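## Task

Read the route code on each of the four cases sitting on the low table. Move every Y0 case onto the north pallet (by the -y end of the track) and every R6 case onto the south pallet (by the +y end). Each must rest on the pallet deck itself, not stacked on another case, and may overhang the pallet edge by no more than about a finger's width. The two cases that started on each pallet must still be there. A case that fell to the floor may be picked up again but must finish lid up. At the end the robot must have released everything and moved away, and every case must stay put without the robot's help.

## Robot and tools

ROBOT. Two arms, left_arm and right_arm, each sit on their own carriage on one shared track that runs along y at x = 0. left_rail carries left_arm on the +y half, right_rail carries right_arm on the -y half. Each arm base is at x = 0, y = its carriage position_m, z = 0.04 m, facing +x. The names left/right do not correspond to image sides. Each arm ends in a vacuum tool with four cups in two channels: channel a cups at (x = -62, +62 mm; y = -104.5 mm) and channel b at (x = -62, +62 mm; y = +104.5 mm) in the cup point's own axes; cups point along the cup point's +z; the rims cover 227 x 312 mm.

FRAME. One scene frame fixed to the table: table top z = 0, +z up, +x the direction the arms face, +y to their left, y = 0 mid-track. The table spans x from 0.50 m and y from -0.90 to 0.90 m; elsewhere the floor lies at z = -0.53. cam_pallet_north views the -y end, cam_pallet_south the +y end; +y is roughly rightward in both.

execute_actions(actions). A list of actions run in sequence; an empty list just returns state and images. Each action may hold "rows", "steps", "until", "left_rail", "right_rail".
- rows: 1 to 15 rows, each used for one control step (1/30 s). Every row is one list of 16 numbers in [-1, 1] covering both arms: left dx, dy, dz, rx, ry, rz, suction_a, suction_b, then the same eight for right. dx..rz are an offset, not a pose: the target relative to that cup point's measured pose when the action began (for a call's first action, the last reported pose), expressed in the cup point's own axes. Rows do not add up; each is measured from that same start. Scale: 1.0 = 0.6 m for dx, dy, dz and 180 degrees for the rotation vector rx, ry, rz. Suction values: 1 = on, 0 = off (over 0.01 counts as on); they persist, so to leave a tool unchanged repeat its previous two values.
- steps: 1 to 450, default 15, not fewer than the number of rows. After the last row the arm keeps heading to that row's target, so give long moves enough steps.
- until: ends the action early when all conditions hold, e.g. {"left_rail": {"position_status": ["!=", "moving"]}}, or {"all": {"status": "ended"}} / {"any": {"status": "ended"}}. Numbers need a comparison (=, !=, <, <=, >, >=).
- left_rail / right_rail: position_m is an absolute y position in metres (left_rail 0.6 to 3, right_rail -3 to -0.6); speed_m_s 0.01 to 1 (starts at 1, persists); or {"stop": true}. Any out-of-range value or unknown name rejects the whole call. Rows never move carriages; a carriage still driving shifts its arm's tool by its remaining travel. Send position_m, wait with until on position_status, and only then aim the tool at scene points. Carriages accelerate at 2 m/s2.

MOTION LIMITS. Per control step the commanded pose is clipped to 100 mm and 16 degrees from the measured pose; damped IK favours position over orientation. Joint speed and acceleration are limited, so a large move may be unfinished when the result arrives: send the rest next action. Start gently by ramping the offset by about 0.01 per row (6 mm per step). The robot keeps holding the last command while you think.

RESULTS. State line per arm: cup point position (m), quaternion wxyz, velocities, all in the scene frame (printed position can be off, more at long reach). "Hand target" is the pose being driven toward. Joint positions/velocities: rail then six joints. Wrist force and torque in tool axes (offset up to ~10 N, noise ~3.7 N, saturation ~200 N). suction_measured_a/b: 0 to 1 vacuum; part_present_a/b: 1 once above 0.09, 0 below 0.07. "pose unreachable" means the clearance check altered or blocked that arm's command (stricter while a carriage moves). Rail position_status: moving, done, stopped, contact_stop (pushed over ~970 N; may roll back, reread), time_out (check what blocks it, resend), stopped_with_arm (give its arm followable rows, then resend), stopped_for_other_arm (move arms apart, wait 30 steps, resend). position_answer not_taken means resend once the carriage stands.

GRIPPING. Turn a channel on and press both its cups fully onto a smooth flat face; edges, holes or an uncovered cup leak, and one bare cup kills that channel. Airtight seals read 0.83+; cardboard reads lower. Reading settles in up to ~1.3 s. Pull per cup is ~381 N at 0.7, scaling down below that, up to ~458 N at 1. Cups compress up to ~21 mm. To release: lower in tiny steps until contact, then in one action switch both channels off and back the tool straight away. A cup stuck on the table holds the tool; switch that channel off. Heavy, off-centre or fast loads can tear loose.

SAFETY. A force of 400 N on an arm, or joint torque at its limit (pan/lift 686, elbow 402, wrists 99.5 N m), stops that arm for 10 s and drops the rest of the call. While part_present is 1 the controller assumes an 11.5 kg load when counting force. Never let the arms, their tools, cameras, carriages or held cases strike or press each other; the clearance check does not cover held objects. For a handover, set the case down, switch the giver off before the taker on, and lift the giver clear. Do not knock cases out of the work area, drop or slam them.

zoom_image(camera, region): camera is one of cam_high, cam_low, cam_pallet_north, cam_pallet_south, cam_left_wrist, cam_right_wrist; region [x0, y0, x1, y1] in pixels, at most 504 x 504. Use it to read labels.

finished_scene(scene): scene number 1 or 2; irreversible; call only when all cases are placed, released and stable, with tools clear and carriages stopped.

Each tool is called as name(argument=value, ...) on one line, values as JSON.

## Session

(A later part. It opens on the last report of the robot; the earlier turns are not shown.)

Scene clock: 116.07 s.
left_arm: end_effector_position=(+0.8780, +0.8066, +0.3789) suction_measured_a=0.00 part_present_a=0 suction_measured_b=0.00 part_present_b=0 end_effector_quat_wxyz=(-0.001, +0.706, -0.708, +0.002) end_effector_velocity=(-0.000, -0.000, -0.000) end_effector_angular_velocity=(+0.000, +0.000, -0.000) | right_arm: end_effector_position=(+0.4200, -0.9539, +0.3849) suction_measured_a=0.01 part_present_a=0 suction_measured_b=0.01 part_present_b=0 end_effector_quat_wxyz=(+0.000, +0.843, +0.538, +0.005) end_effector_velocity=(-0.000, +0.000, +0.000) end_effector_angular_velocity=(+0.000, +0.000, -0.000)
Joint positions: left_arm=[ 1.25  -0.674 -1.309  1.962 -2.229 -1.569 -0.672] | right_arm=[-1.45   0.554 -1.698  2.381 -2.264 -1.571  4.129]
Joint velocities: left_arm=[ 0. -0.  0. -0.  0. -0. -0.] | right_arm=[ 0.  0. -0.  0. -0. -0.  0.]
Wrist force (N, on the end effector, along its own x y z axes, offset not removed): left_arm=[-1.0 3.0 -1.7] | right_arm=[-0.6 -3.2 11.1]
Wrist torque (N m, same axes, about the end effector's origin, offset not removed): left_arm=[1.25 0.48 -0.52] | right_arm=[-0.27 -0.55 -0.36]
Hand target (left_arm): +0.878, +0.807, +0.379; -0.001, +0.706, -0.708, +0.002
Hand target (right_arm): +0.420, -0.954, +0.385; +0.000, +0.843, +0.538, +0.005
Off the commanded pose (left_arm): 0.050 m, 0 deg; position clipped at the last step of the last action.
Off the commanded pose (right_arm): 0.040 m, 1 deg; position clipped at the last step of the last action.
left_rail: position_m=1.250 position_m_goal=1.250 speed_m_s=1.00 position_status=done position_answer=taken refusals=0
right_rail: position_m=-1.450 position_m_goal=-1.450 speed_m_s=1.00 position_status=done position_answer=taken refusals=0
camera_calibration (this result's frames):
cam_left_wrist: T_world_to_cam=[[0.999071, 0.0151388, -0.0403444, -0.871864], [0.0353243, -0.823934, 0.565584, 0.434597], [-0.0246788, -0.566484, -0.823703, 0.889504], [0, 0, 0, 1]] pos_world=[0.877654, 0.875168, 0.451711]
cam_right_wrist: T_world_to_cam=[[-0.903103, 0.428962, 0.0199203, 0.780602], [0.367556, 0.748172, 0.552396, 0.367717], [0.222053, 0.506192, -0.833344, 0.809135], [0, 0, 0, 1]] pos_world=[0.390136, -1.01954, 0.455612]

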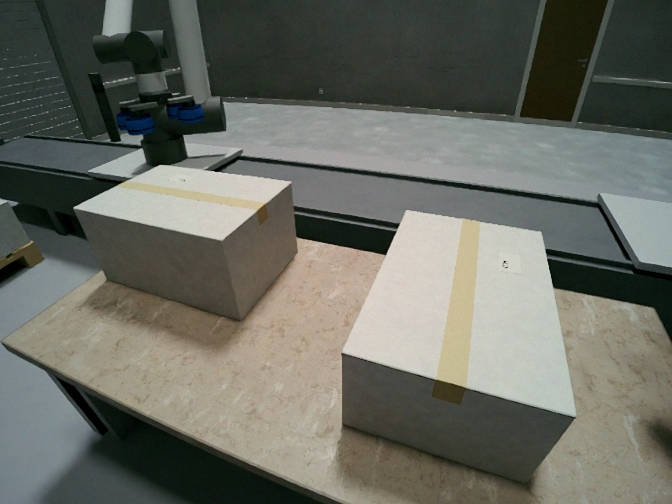

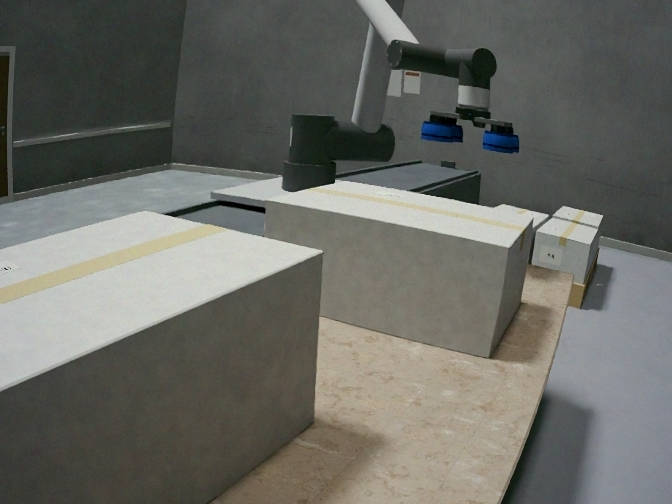

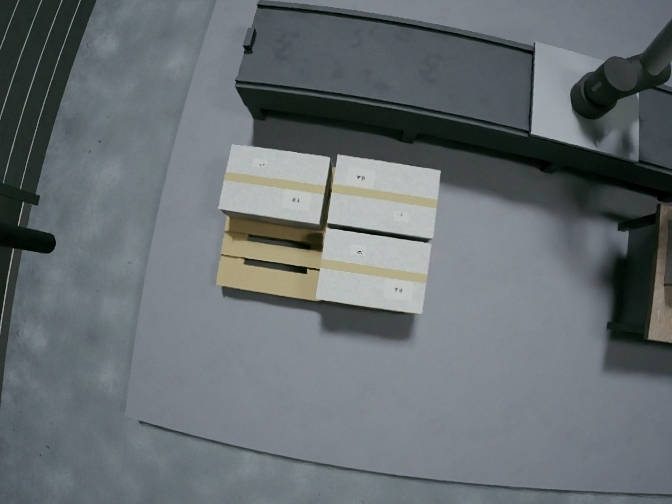

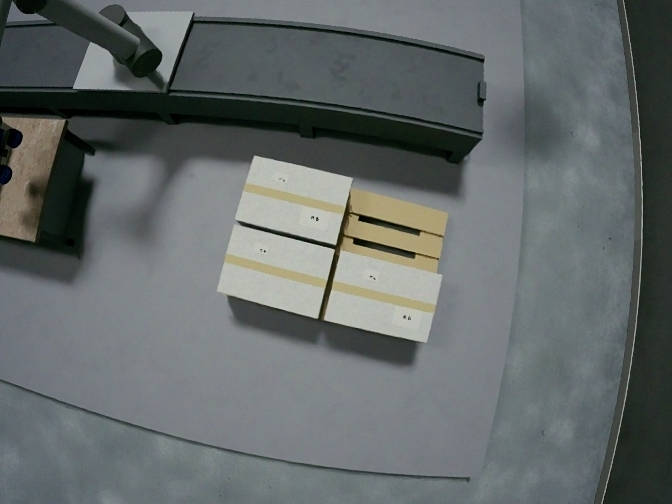

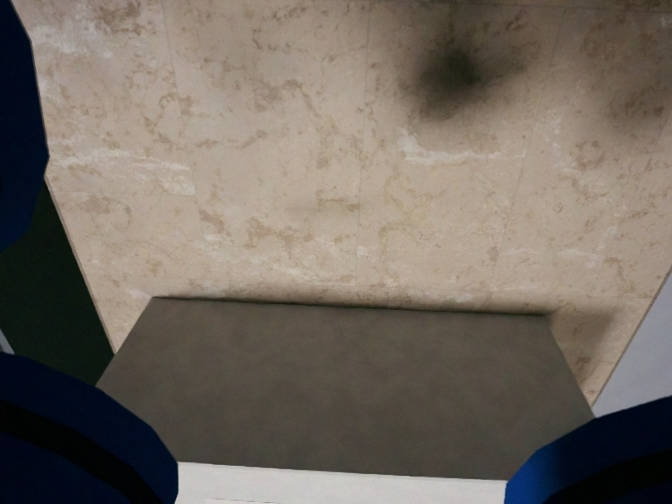

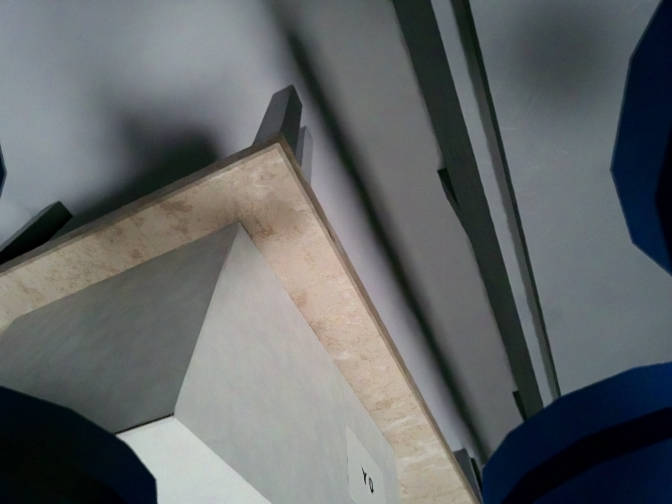

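execute_actions(actions=[{"rows":[[0,-0.003,0.115,0,0,0.5036,0,0,0.2563,0.5443,0.0667,0.0017,-0.0027,-0.1383,0,0]],"steps":1,"left_rail":{"position_m":0.73},"right_rail":{"position_m":-1.05}}])

Scene clock: 131.07 s.
left_arm: end_effector_position=(+0.8779, +0.8066, +0.3788) suction_measured_a=0.00 part_present_a=0 suction_measured_b=0.00 part_present_b=0 end_effector_quat_wxyz=(-0.001, +0.706, -0.708, +0.002) end_effector_velocity=(-0.004, +0.001, -0.030) end_effector_angular_velocity=(+0.013, +0.010, -0.024) | right_arm: end_effector_position=(+0.4202, -0.9539, +0.3850) suction_measured_a=0.01 part_present_a=0 suction_measured_b=0.01 part_present_b=0 end_effector_quat_wxyz=(+0.000, +0.843, +0.538, +0.005) end_effector_velocity=(+0.037, +0.000, +0.002) end_effector_angular_velocity=(-0.011, -0.015, -0.003)
Joint positions: left_arm=[ 1.25  -0.674 -1.309  1.962 -2.229 -1.569 -0.672] | right_arm=[-1.45   0.554 -1.698  2.381 -2.264 -1.571  4.129]
Joint velocities: left_arm=[-0.001 -0.001  0.02   0.019 -0.023  0.004  0.023] | right_arm=[ 0.002 -0.026  0.029 -0.025 -0.01  -0.017 -0.024]
Wrist force (N, on the end effector, along its own x y z axes, offset not removed): left_arm=[3.8 0.5 -3.0] | right_arm=[0.0 -2.7 8.7]
Wrist torque (N m, same axes, about the end effector's origin, offset not removed): left_arm=[0.82 -0.03 -0.42] | right_arm=[-0.21 -0.58 -0.33]
Hand target (left_arm): +0.876, +0.807, +0.313; -0.003, +0.611, -0.791, -0.005
Hand target (right_arm): +0.511, -0.958, +0.377; +0.009, +0.772, +0.635, +0.002
Off the commanded pose (left_arm): 0.069 m, 91 deg; orientation clipped at the last step of the last action.
Off the commanded pose (right_arm): 0.363 m, 25 deg; position and orientation clipped at the last step of the last action.
left_rail: position_m=1.250 position_m_goal=0.730 speed_m_s=1.00 position_status=moving position_answer=taken refusals=0
right_rail: position_m=-1.450 position_m_goal=-1.050 speed_m_s=1.00 position_status=moving position_answer=taken refusals=0
camera_calibration (this result's frames):
cam_left_wrist: T_world_to_cam=[[0.99907, 0.0150341, -0.0404065, -0.871739], [0.0352714, -0.823975, 0.565527, 0.434784], [-0.0247918, -0.566426, -0.823739, 0.889451], [0, 0, 0, 1]] pos_world=[0.877644, 0.875165, 0.45157]
cam_right_wrist: T_world_to_cam=[[-0.903083, 0.429011, 0.0197747, 0.780905], [0.367537, 0.748219, 0.552345, 0.367701], [0.222166, 0.506081, -0.833381, 0.808965], [0, 0, 0, 1]] pos_world=[0.390354, -1.01954, 0.455636]

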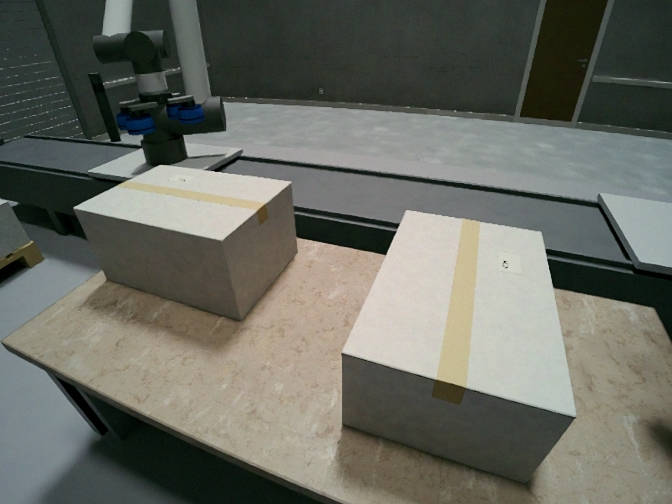

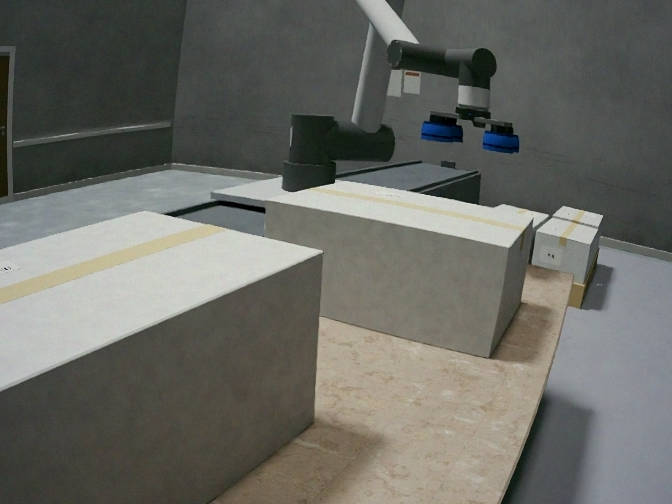

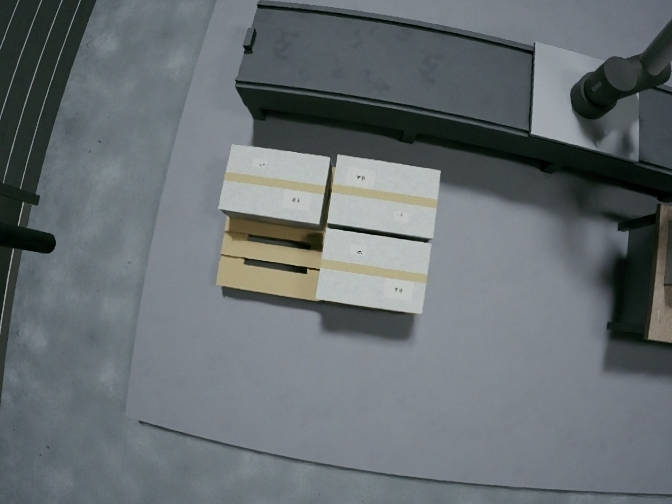

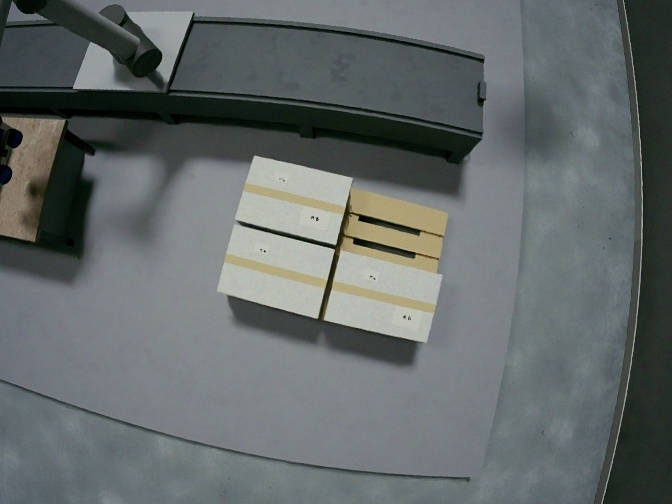

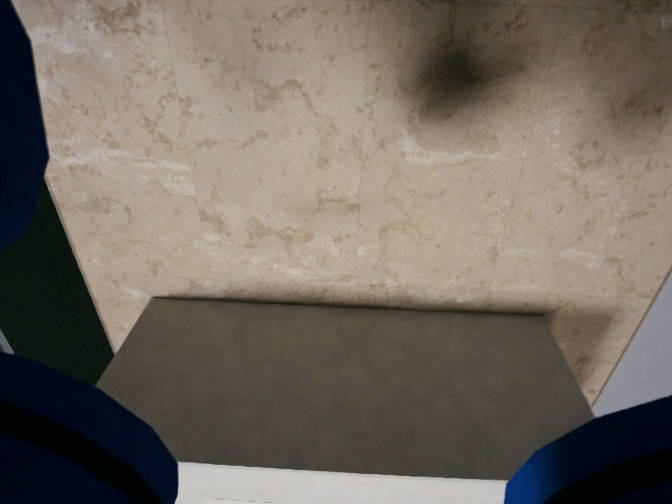

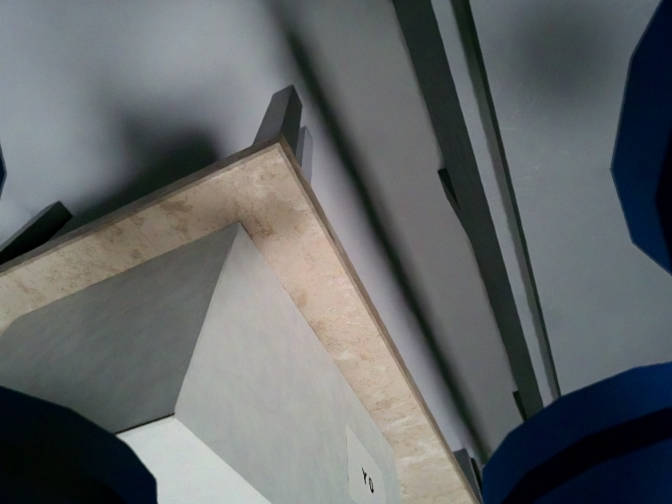

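execute_actions(actions=[{"steps":1}])

Scene clock: 131.90 s.
left_arm: end_effector_position=(+0.8764, +0.3239, +0.3130) suction_measured_a=0.00 part_present_a=0 suction_measured_b=0.00 part_present_b=0 end_effector_quat_wxyz=(+0.003, -0.611, +0.791, +0.005) end_effector_velocity=(-0.000, -0.378, -0.000) end_effector_angular_velocity=(+0.000, +0.000, -0.001) | right_arm: end_effector_position=(+0.5107, -0.5642, +0.3774) suction_measured_a=0.01 part_present_a=0 suction_measured_b=0.01 part_present_b=0 end_effector_quat_wxyz=(+0.009, +0.772, +0.635, +0.002) end_effector_velocity=(+0.000, +0.128, +0.000) end_effector_angular_velocity=(-0.000, -0.000, +0.000)
Joint positions: left_arm=[ 0.765 -0.675 -1.256  2.    -2.307 -1.562 -0.42 ] | right_arm=[-1.054  0.484 -1.612  2.319 -2.285 -1.588  3.819]
Joint velocities: left_arm=[-0.378 -0.     0.     0.    -0.     0.     0.001] | right_arm=[ 0.128 -0.     0.    -0.    -0.    -0.    -0.001]
Wrist force (N, on the end effector, along its own x y z axes, offset not removed): left_arm=[7.0 1.1 -1.4] | right_arm=[6.0 -7.6 8.3]
Wrist torque (N m, same axes, about the end effector's origin, offset not removed): left_arm=[0.83 -0.31 -0.57] | right_arm=[-0.80 -1.10 -0.39]
Hand target (left_arm): +0.876, +0.308, +0.313; +0.003, -0.611, +0.791, +0.005
Hand target (right_arm): +0.511, -0.560, +0.377; +0.009, +0.772, +0.635, +0.002
Off the commanded pose (left_arm): 0.005 m, 76 deg.
Off the commanded pose (right_arm): 0.272 m, 11 deg.
left_rail: position_m=0.765 position_m_goal=0.730 speed_m_s=1.00 position_status=moving position_answer=taken refusals=0
right_rail: position_m=-1.054 position_m_goal=-1.050 speed_m_s=1.00 position_status=moving position_answer=taken refusals=0
pose unreachable (left arm): on one or more control steps of this call, first in action 0 (counted from 0), this arm could not follow its commanded pose, so it was not sent that pose on those steps. On the call's last step it was still not sent that pose. It may still have moved: this result reports where it is.
cause: while a carriage moves, is told to move, or has just stopped, the clearance check judges arm commands more strictly, and it could not pass this one. Move the arms while the carriages stand.
pose unreachable (right arm): on one or more control steps of this call, first in action 0 (counted from 0), this arm could not follow its commanded pose, so it was not sent that pose on those steps. On the call's last step it was still not sent that pose. It may still have moved: this result reports where it is.
cause: while a carriage moves, is told to move, or has just stopped, the clearance check judges arm commands more strictly, and it could not pass this one. Move the arms while the carriages stand.
camera_calibration (this result's frames):
cam_left_wrist: T_world_to_cam=[[0.970835, -0.234682, -0.0490306, -0.757297], [-0.168943, -0.814763, 0.554634, 0.253647], [-0.170111, -0.530175, -0.830648, 0.679596], [0, 0, 0, 1]] pos_world=[0.893669, 0.389243, 0.386693]
cam_right_wrist: T_world_to_cam=[[-0.979181, 0.202781, 0.00915496, 0.610825], [0.17579, 0.824569, 0.537758, 0.193577], [0.101498, 0.528172, -0.84305, 0.663079], [0, 0, 0, 1]] pos_world=[0.496778, -0.633701, 0.449319]

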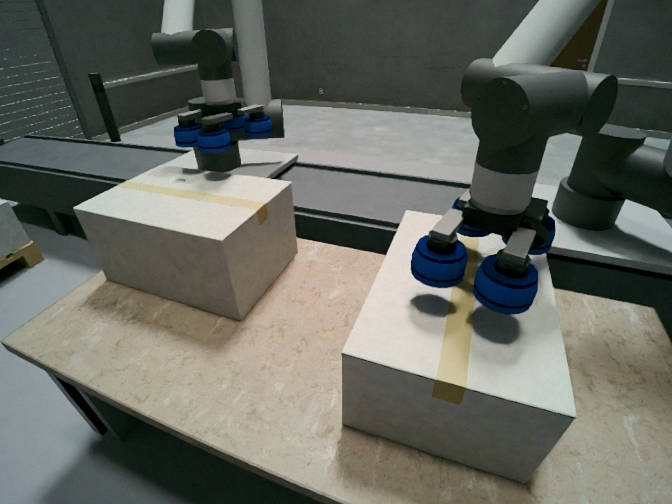

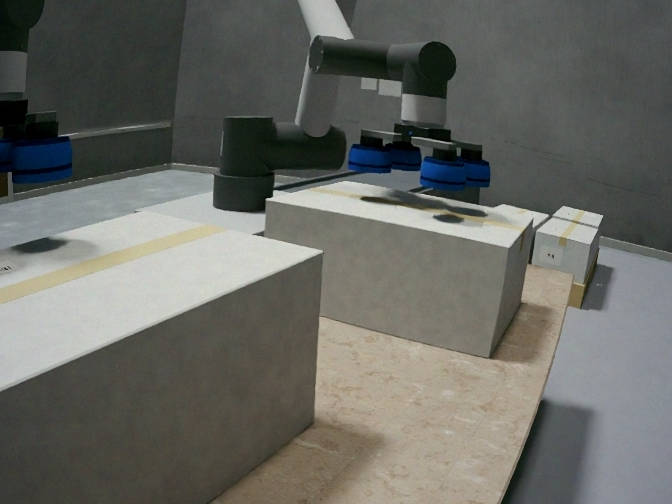

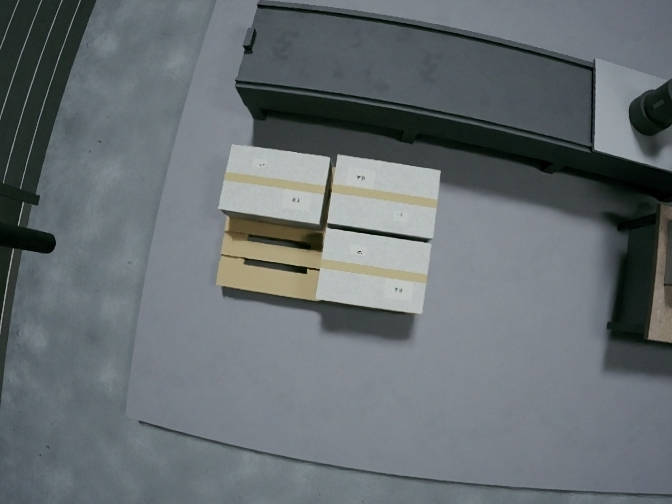

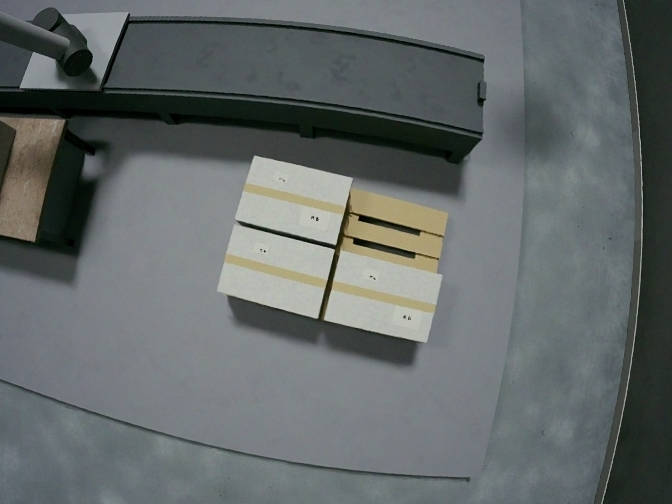

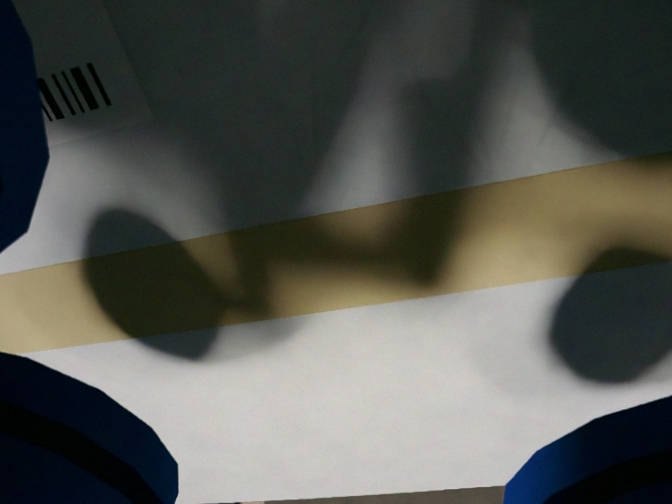

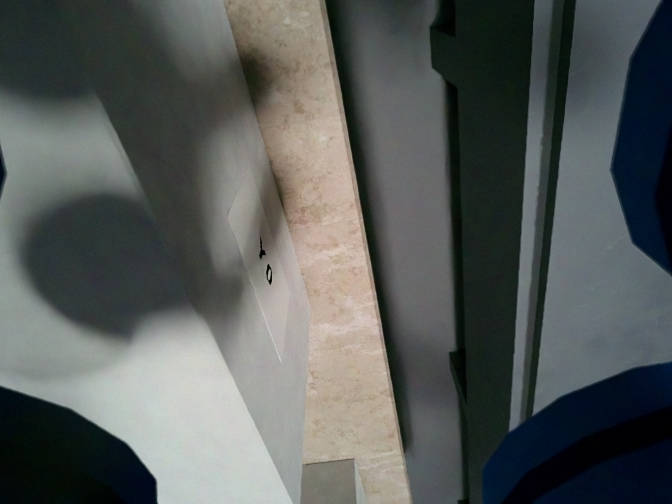

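Both arms gave up their targets (hold only, not a fault). Refreshing once the carriages stand.

execute_actions(actions=[])

Scene clock: 132.30 s.
left_arm: end_effector_position=(+0.8765, +0.2893, +0.3129) suction_measured_a=0.00 part_present_a=0 suction_measured_b=0.00 part_present_b=0 end_effector_quat_wxyz=(+0.003, -0.611, +0.791, +0.005) end_effector_velocity=(+0.000, +0.000, +0.000) end_effector_angular_velocity=(-0.000, -0.000, -0.000) | right_arm: end_effector_position=(+0.5108, -0.5610, +0.3774) suction_measured_a=0.01 part_present_a=0 suction_measured_b=0.01 part_present_b=0 end_effector_quat_wxyz=(+0.009, +0.772, +0.635, +0.002) end_effector_velocity=(+0.000, +0.000, +0.000) end_effector_angular_velocity=(+0.000, -0.000, +0.000)
Joint positions: left_arm=[ 0.73  -0.675 -1.256  2.    -2.307 -1.562 -0.42 ] | right_arm=[-1.051  0.484 -1.612  2.319 -2.285 -1.588  3.819]
Joint velocities: left_arm=[ 0.  0.  0. -0. -0. -0.  0.] | right_arm=[ 0. -0.  0. -0. -0.  0. -0.]
Wrist force (N, on the end effector, along its own x y z axes, offset not removed): left_arm=[1.2 0.6 -1.8] | right_arm=[-3.3 -9.4 5.9]
Wrist torque (N m, same axes, about the end effector's origin, offset not removed): left_arm=[0.89 0.23 -0.46] | right_arm=[-1.04 -0.06 -0.50]
Hand target (left_arm): +0.876, +0.290, +0.313; +0.003, -0.611, +0.791, +0.005
Hand target (right_arm): +0.511, -0.561, +0.377; +0.009, +0.772, +0.635, +0.002
Off the commanded pose (left_arm): 0.005 m, 76 deg.
Off the commanded pose (right_arm): 0.272 m, 11 deg.
left_rail: position_m=0.730 position_m_goal=0.731 speed_m_s=1.00 position_status=stopped_with_arm position_answer=taken refusals=0
right_rail: position_m=-1.051 position_m_goal=-1.051 speed_m_s=1.00 position_status=stopped_with_arm position_answer=taken refusals=0
camera_calibration (this result's frames):
cam_left_wrist: T_world_to_cam=[[0.970761, -0.234971, -0.04911, -0.765267], [-0.169158, -0.814768, 0.554562, 0.225777], [-0.170319, -0.53004, -0.830692, 0.661326], [0, 0, 0, 1]] pos_world=[0.89372, 0.354669, 0.386569]
cam_right_wrist: T_world_to_cam=[[-0.979299, 0.202216, 0.00909757, 0.610043], [0.17529, 0.824706, 0.537711, 0.191233], [0.101231, 0.528174, -0.84308, 0.661504], [0, 0, 0, 1]] pos_world=[0.496929, -0.630461, 0.449323]

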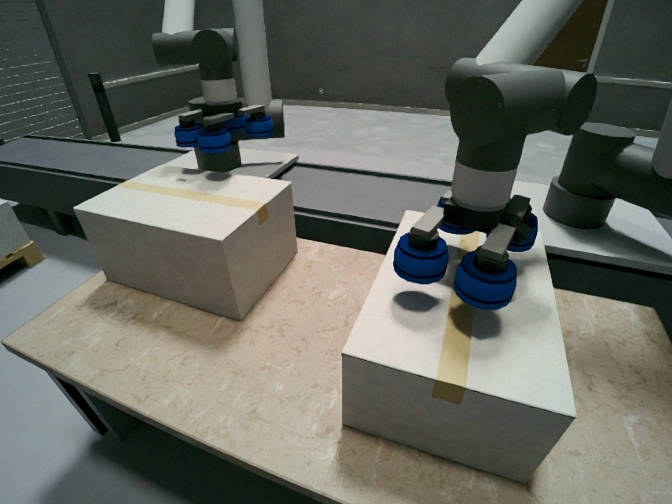

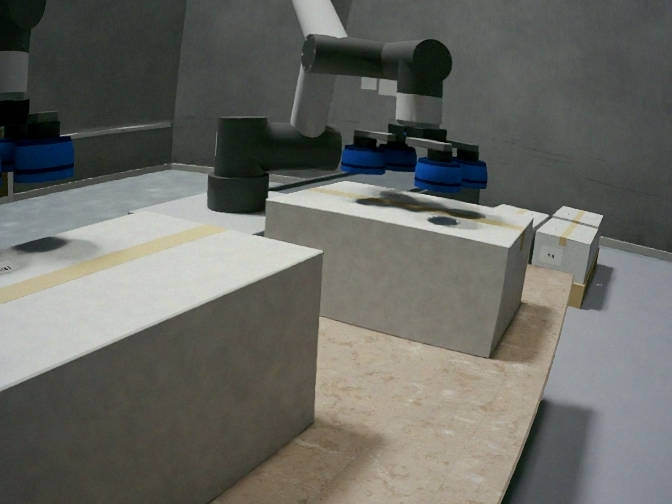

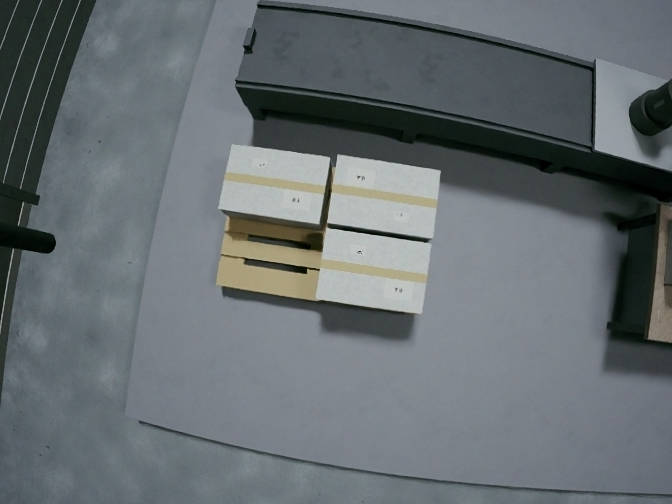

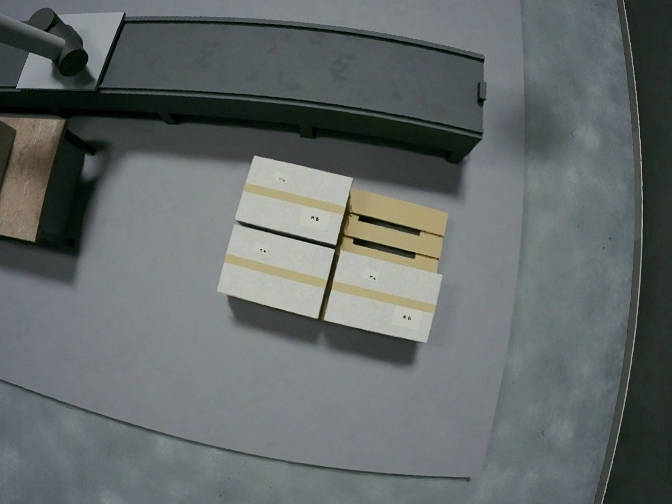

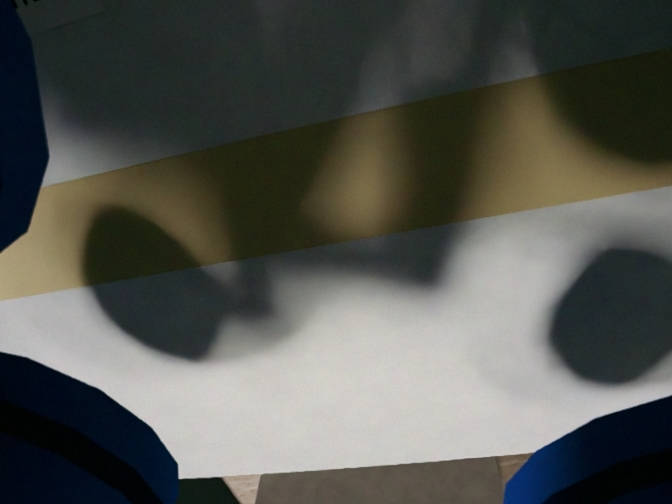

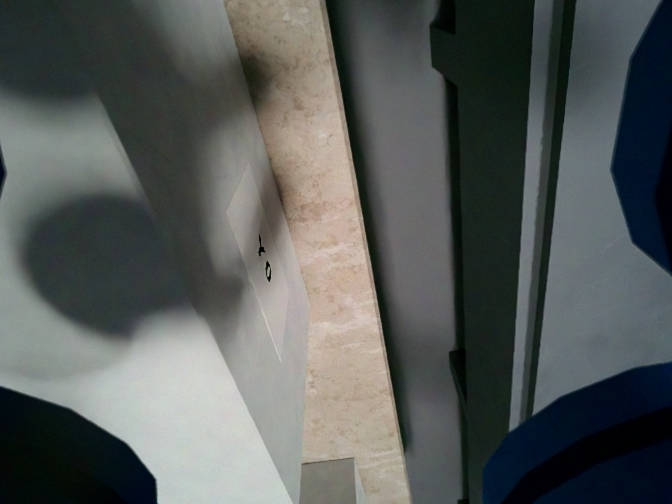

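execute_actions(actions=[{"rows":[[0.0017,-0.0065,0.005,0.00344,0.00203,0.42315,0,0,0.1020,0.4381,0.0604,0.00496,0.00316,-0.06179,0,0]],"steps":1}])

Scene clock: 135.00 s.
left_arm: end_effector_position=(+0.8765, +0.2892, +0.3130) suction_measured_a=0.00 part_present_a=0 suction_measured_b=0.00 part_present_b=0 end_effector_quat_wxyz=(+0.003, -0.611, +0.791, +0.005) end_effector_velocity=(+0.003, -0.004, -0.002) end_effector_angular_velocity=(-0.003, -0.003, -0.035) | right_arm: end_effector_position=(+0.5111, -0.5609, +0.3774) suction_measured_a=0.01 part_present_a=0 suction_measured_b=0.01 part_present_b=0 end_effector_quat_wxyz=(+0.009, +0.772, +0.635, +0.002) end_effector_velocity=(+0.037, +0.000, +0.001) end_effector_angular_velocity=(+0.010, -0.006, +0.006)
Joint positions: left_arm=[ 0.73  -0.675 -1.256  2.    -2.307 -1.562 -0.42 ] | right_arm=[-1.051  0.483 -1.612  2.319 -2.285 -1.588  3.818]
Joint velocities: left_arm=[ 0.    -0.002  0.005 -0.003 -0.006  0.     0.033] | right_arm=[-0.    -0.027  0.03  -0.027 -0.014  0.007 -0.033]
Wrist force (N, on the end effector, along its own x y z axes, offset not removed): left_arm=[2.8 -0.5 -0.5] | right_arm=[-3.0 -6.9 10.0]
Wrist torque (N m, same axes, about the end effector's origin, offset not removed): left_arm=[0.69 0.09 -0.45] | right_arm=[-0.66 -0.16 -0.26]
Hand target (left_arm): +0.880, +0.288, +0.310; +0.006, -0.506, +0.862, +0.006
Hand target (right_arm): +0.602, -0.565, +0.368; +0.006, +0.714, +0.700, +0.001
Off the commanded pose (left_arm): 0.005 m, 76 deg; orientation clipped at the last step of the last action.
Off the commanded pose (right_arm): 0.272 m, 11 deg; position clipped at the last step of the last action.
left_rail: position_m=0.730 position_m_goal=0.731 speed_m_s=1.00 position_status=stopped_with_arm position_answer=taken refusals=0
right_rail: position_m=-1.051 position_m_goal=-1.051 speed_m_s=1.00 position_status=stopped_with_arm position_answer=taken refusals=0
camera_calibration (this result's frames):
cam_left_wrist: T_world_to_cam=[[0.970704, -0.235225, -0.0490303, -0.765224], [-0.169401, -0.814675, 0.554623, 0.225874], [-0.170405, -0.530069, -0.830656, 0.661397], [0, 0, 0, 1]] pos_world=[0.893775, 0.3546, 0.386599]
cam_right_wrist: T_world_to_cam=[[-0.979312, 0.202152, 0.00909167, 0.610269], [0.175229, 0.824699, 0.537742, 0.191199], [0.101208, 0.52821, -0.843061, 0.661484], [0, 0, 0, 1]] pos_world=[0.497192, -0.630451, 0.449307]

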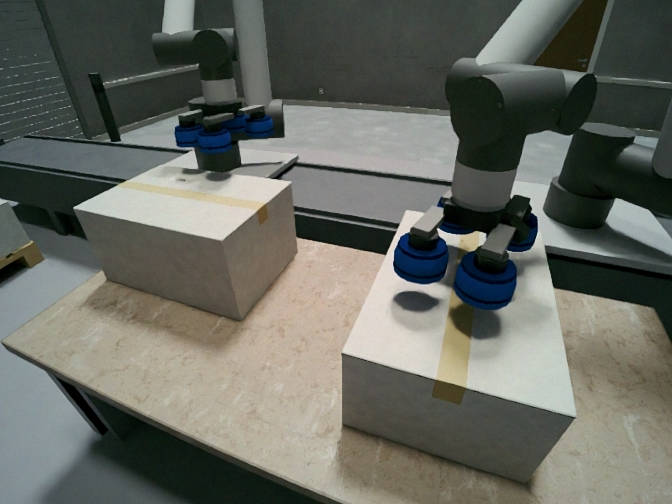

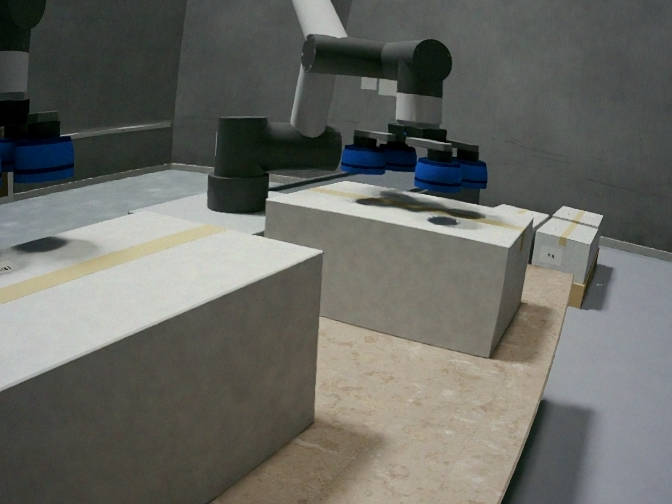

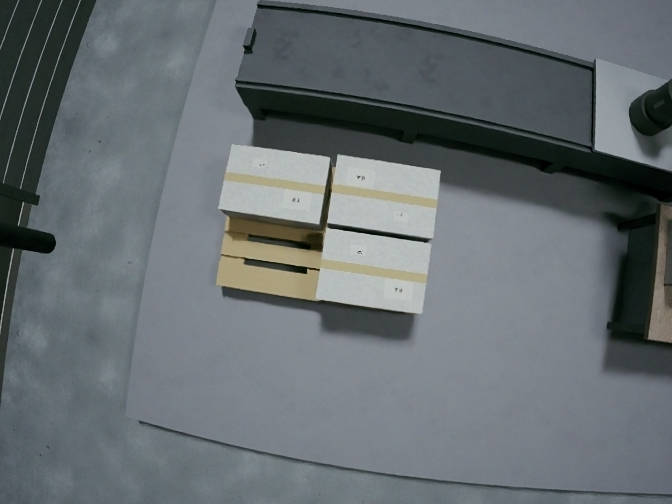

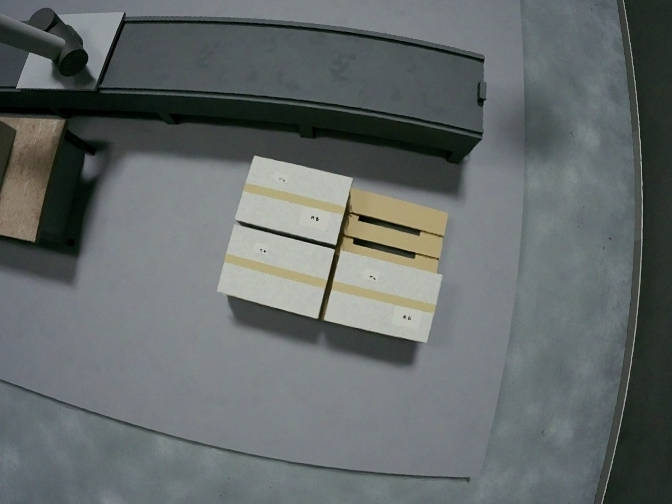

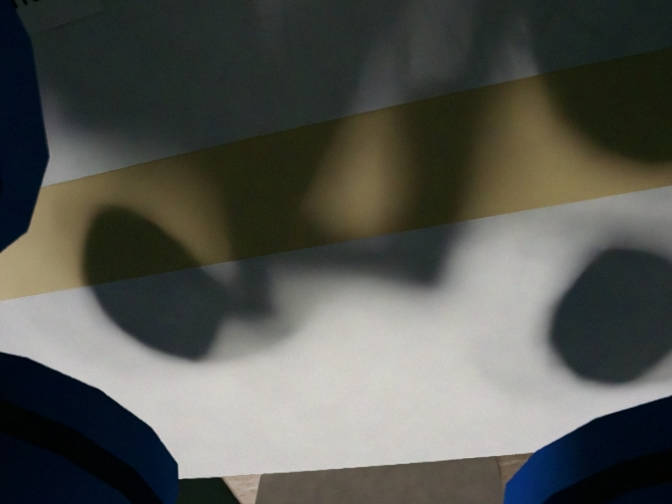

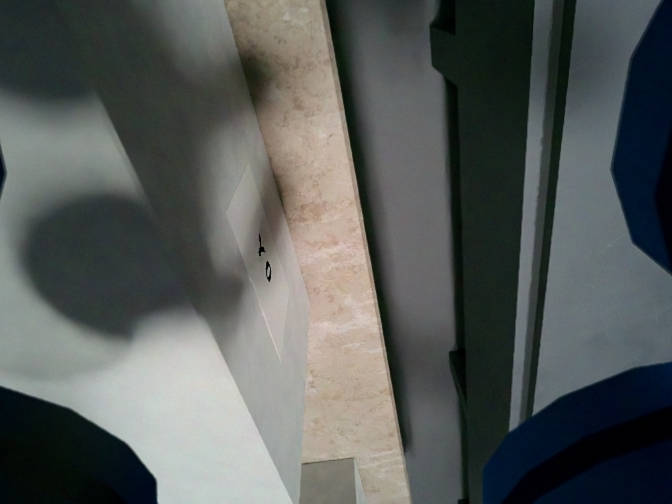

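execute_actions(actions=[{"steps":1}])

Scene clock: 135.50 s.
left_arm: end_effector_position=(+0.8798, +0.2874, +0.3100) suction_measured_a=0.00 part_present_a=0 suction_measured_b=0.00 part_present_b=0 end_effector_quat_wxyz=(+0.006, -0.509, +0.861, +0.006) end_effector_velocity=(+0.002, -0.001, +0.000) end_effector_angular_velocity=(+0.003, -0.007, -0.093) | right_arm: end_effector_position=(+0.6001, -0.5650, +0.3678) suction_measured_a=0.01 part_present_a=0 suction_measured_b=0.01 part_present_b=0 end_effector_quat_wxyz=(+0.006, +0.716, +0.698, +0.001) end_effector_velocity=(+0.049, -0.002, -0.004) end_effector_angular_velocity=(+0.011, +0.007, +0.047)
Joint positions: left_arm=[ 0.73  -0.676 -1.251  1.998 -2.312 -1.556 -0.174] | right_arm=[-1.051  0.421 -1.526  2.249 -2.299 -1.581  3.589]
Joint velocities: left_arm=[ 0.    -0.002  0.     0.    -0.005  0.007  0.091] | right_arm=[ 0.    -0.035  0.045 -0.041 -0.004  0.013 -0.082]
Wrist force (N, on the end effector, along its own x y z axes, offset not removed): left_arm=[1.4 -2.6 -2.9] | right_arm=[1.4 -8.4 8.6]
Wrist torque (N m, same axes, about the end effector's origin, offset not removed): left_arm=[0.42 0.22 -0.49] | right_arm=[-0.95 -0.79 -0.24]
Hand target (left_arm): +0.880, +0.288, +0.310; +0.008, -0.397, +0.918, +0.006
Hand target (right_arm): +0.690, -0.565, +0.357; +0.001, +0.708, +0.707, +0.001
Off the commanded pose (left_arm): 0.000 m, 62 deg; orientation clipped at the last step of the last action.
Off the commanded pose (right_arm): 0.183 m, 2 deg; position clipped at the last step of the last action.
left_rail: position_m=0.730 position_m_goal=0.731 speed_m_s=1.00 position_status=stopped_with_arm position_answer=taken refusals=0
right_rail: position_m=-1.051 position_m_goal=-1.051 speed_m_s=1.00 position_status=stopped_with_arm position_answer=taken refusals=0
camera_calibration (this result's frames):
cam_left_wrist: T_world_to_cam=[[0.883929, -0.465092, -0.0485634, -0.626767], [-0.364802, -0.750818, 0.550629, 0.381333], [-0.292556, -0.469001, -0.833336, 0.749267], [0, 0, 0, 1]] pos_world=[0.912331, 0.346214, 0.38398]
cam_right_wrist: T_world_to_cam=[[-0.999214, 0.0361898, 0.0161912, 0.61388], [0.0392063, 0.841267, 0.539197, 0.274527], [0.00589228, 0.539408, -0.842024, 0.709717], [0, 0, 0, 1]] pos_world=[0.598452, -0.635993, 0.439635]

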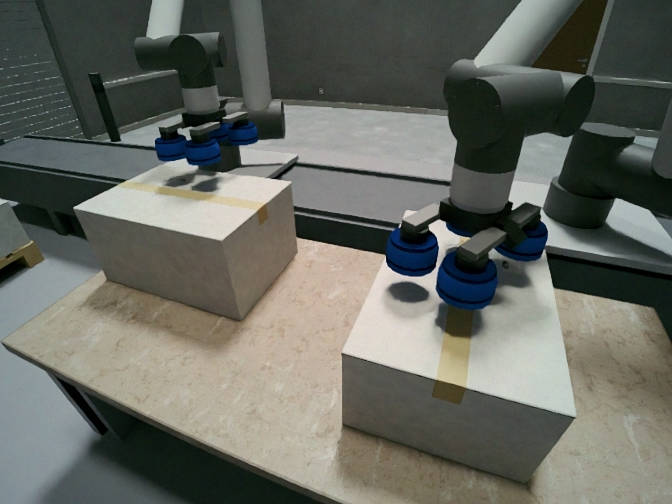

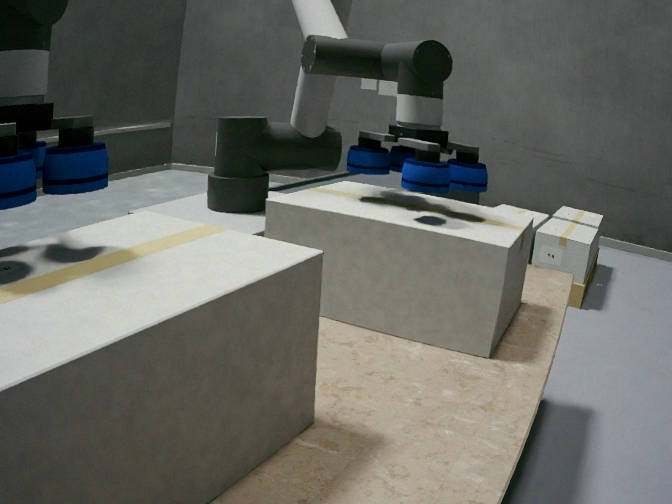

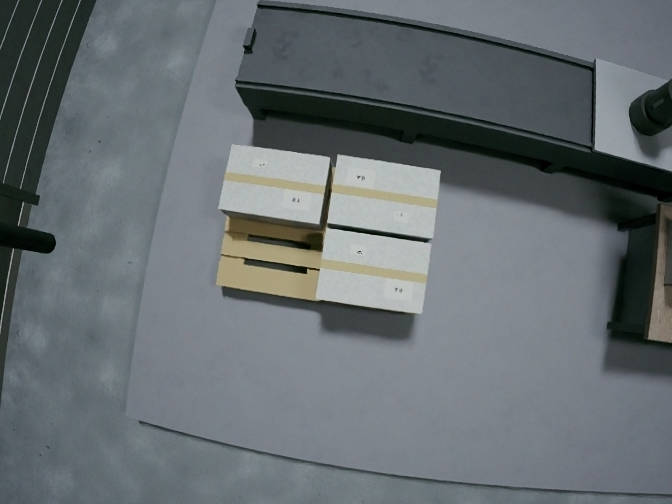

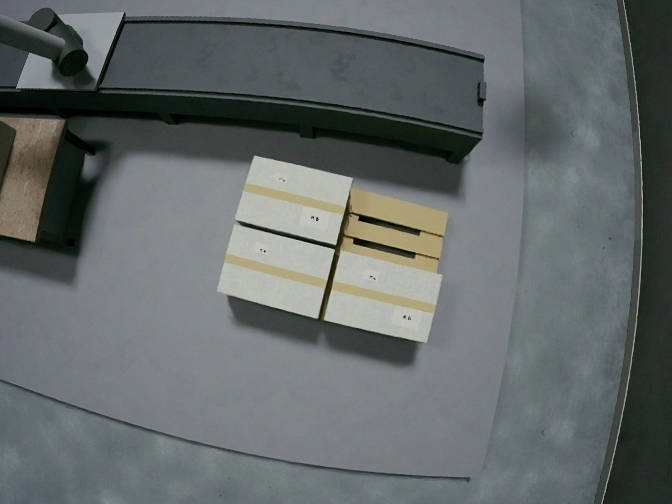

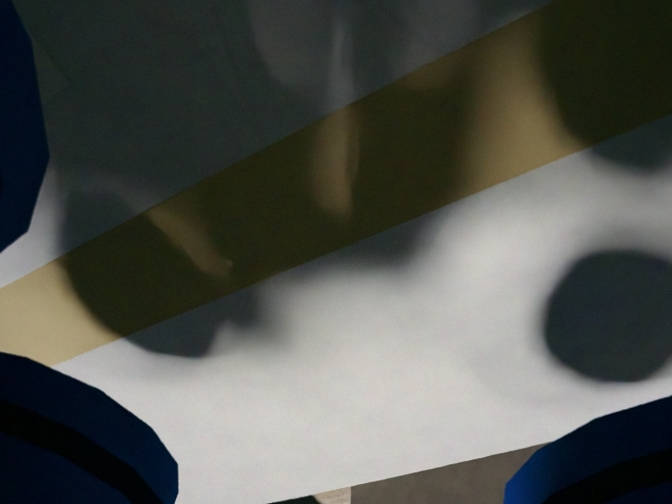

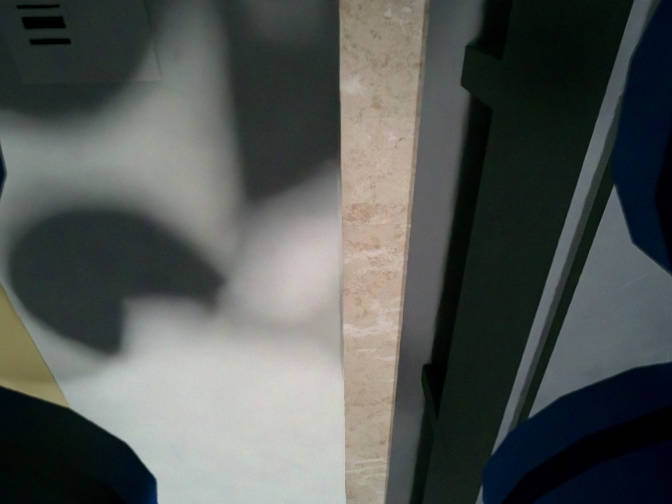

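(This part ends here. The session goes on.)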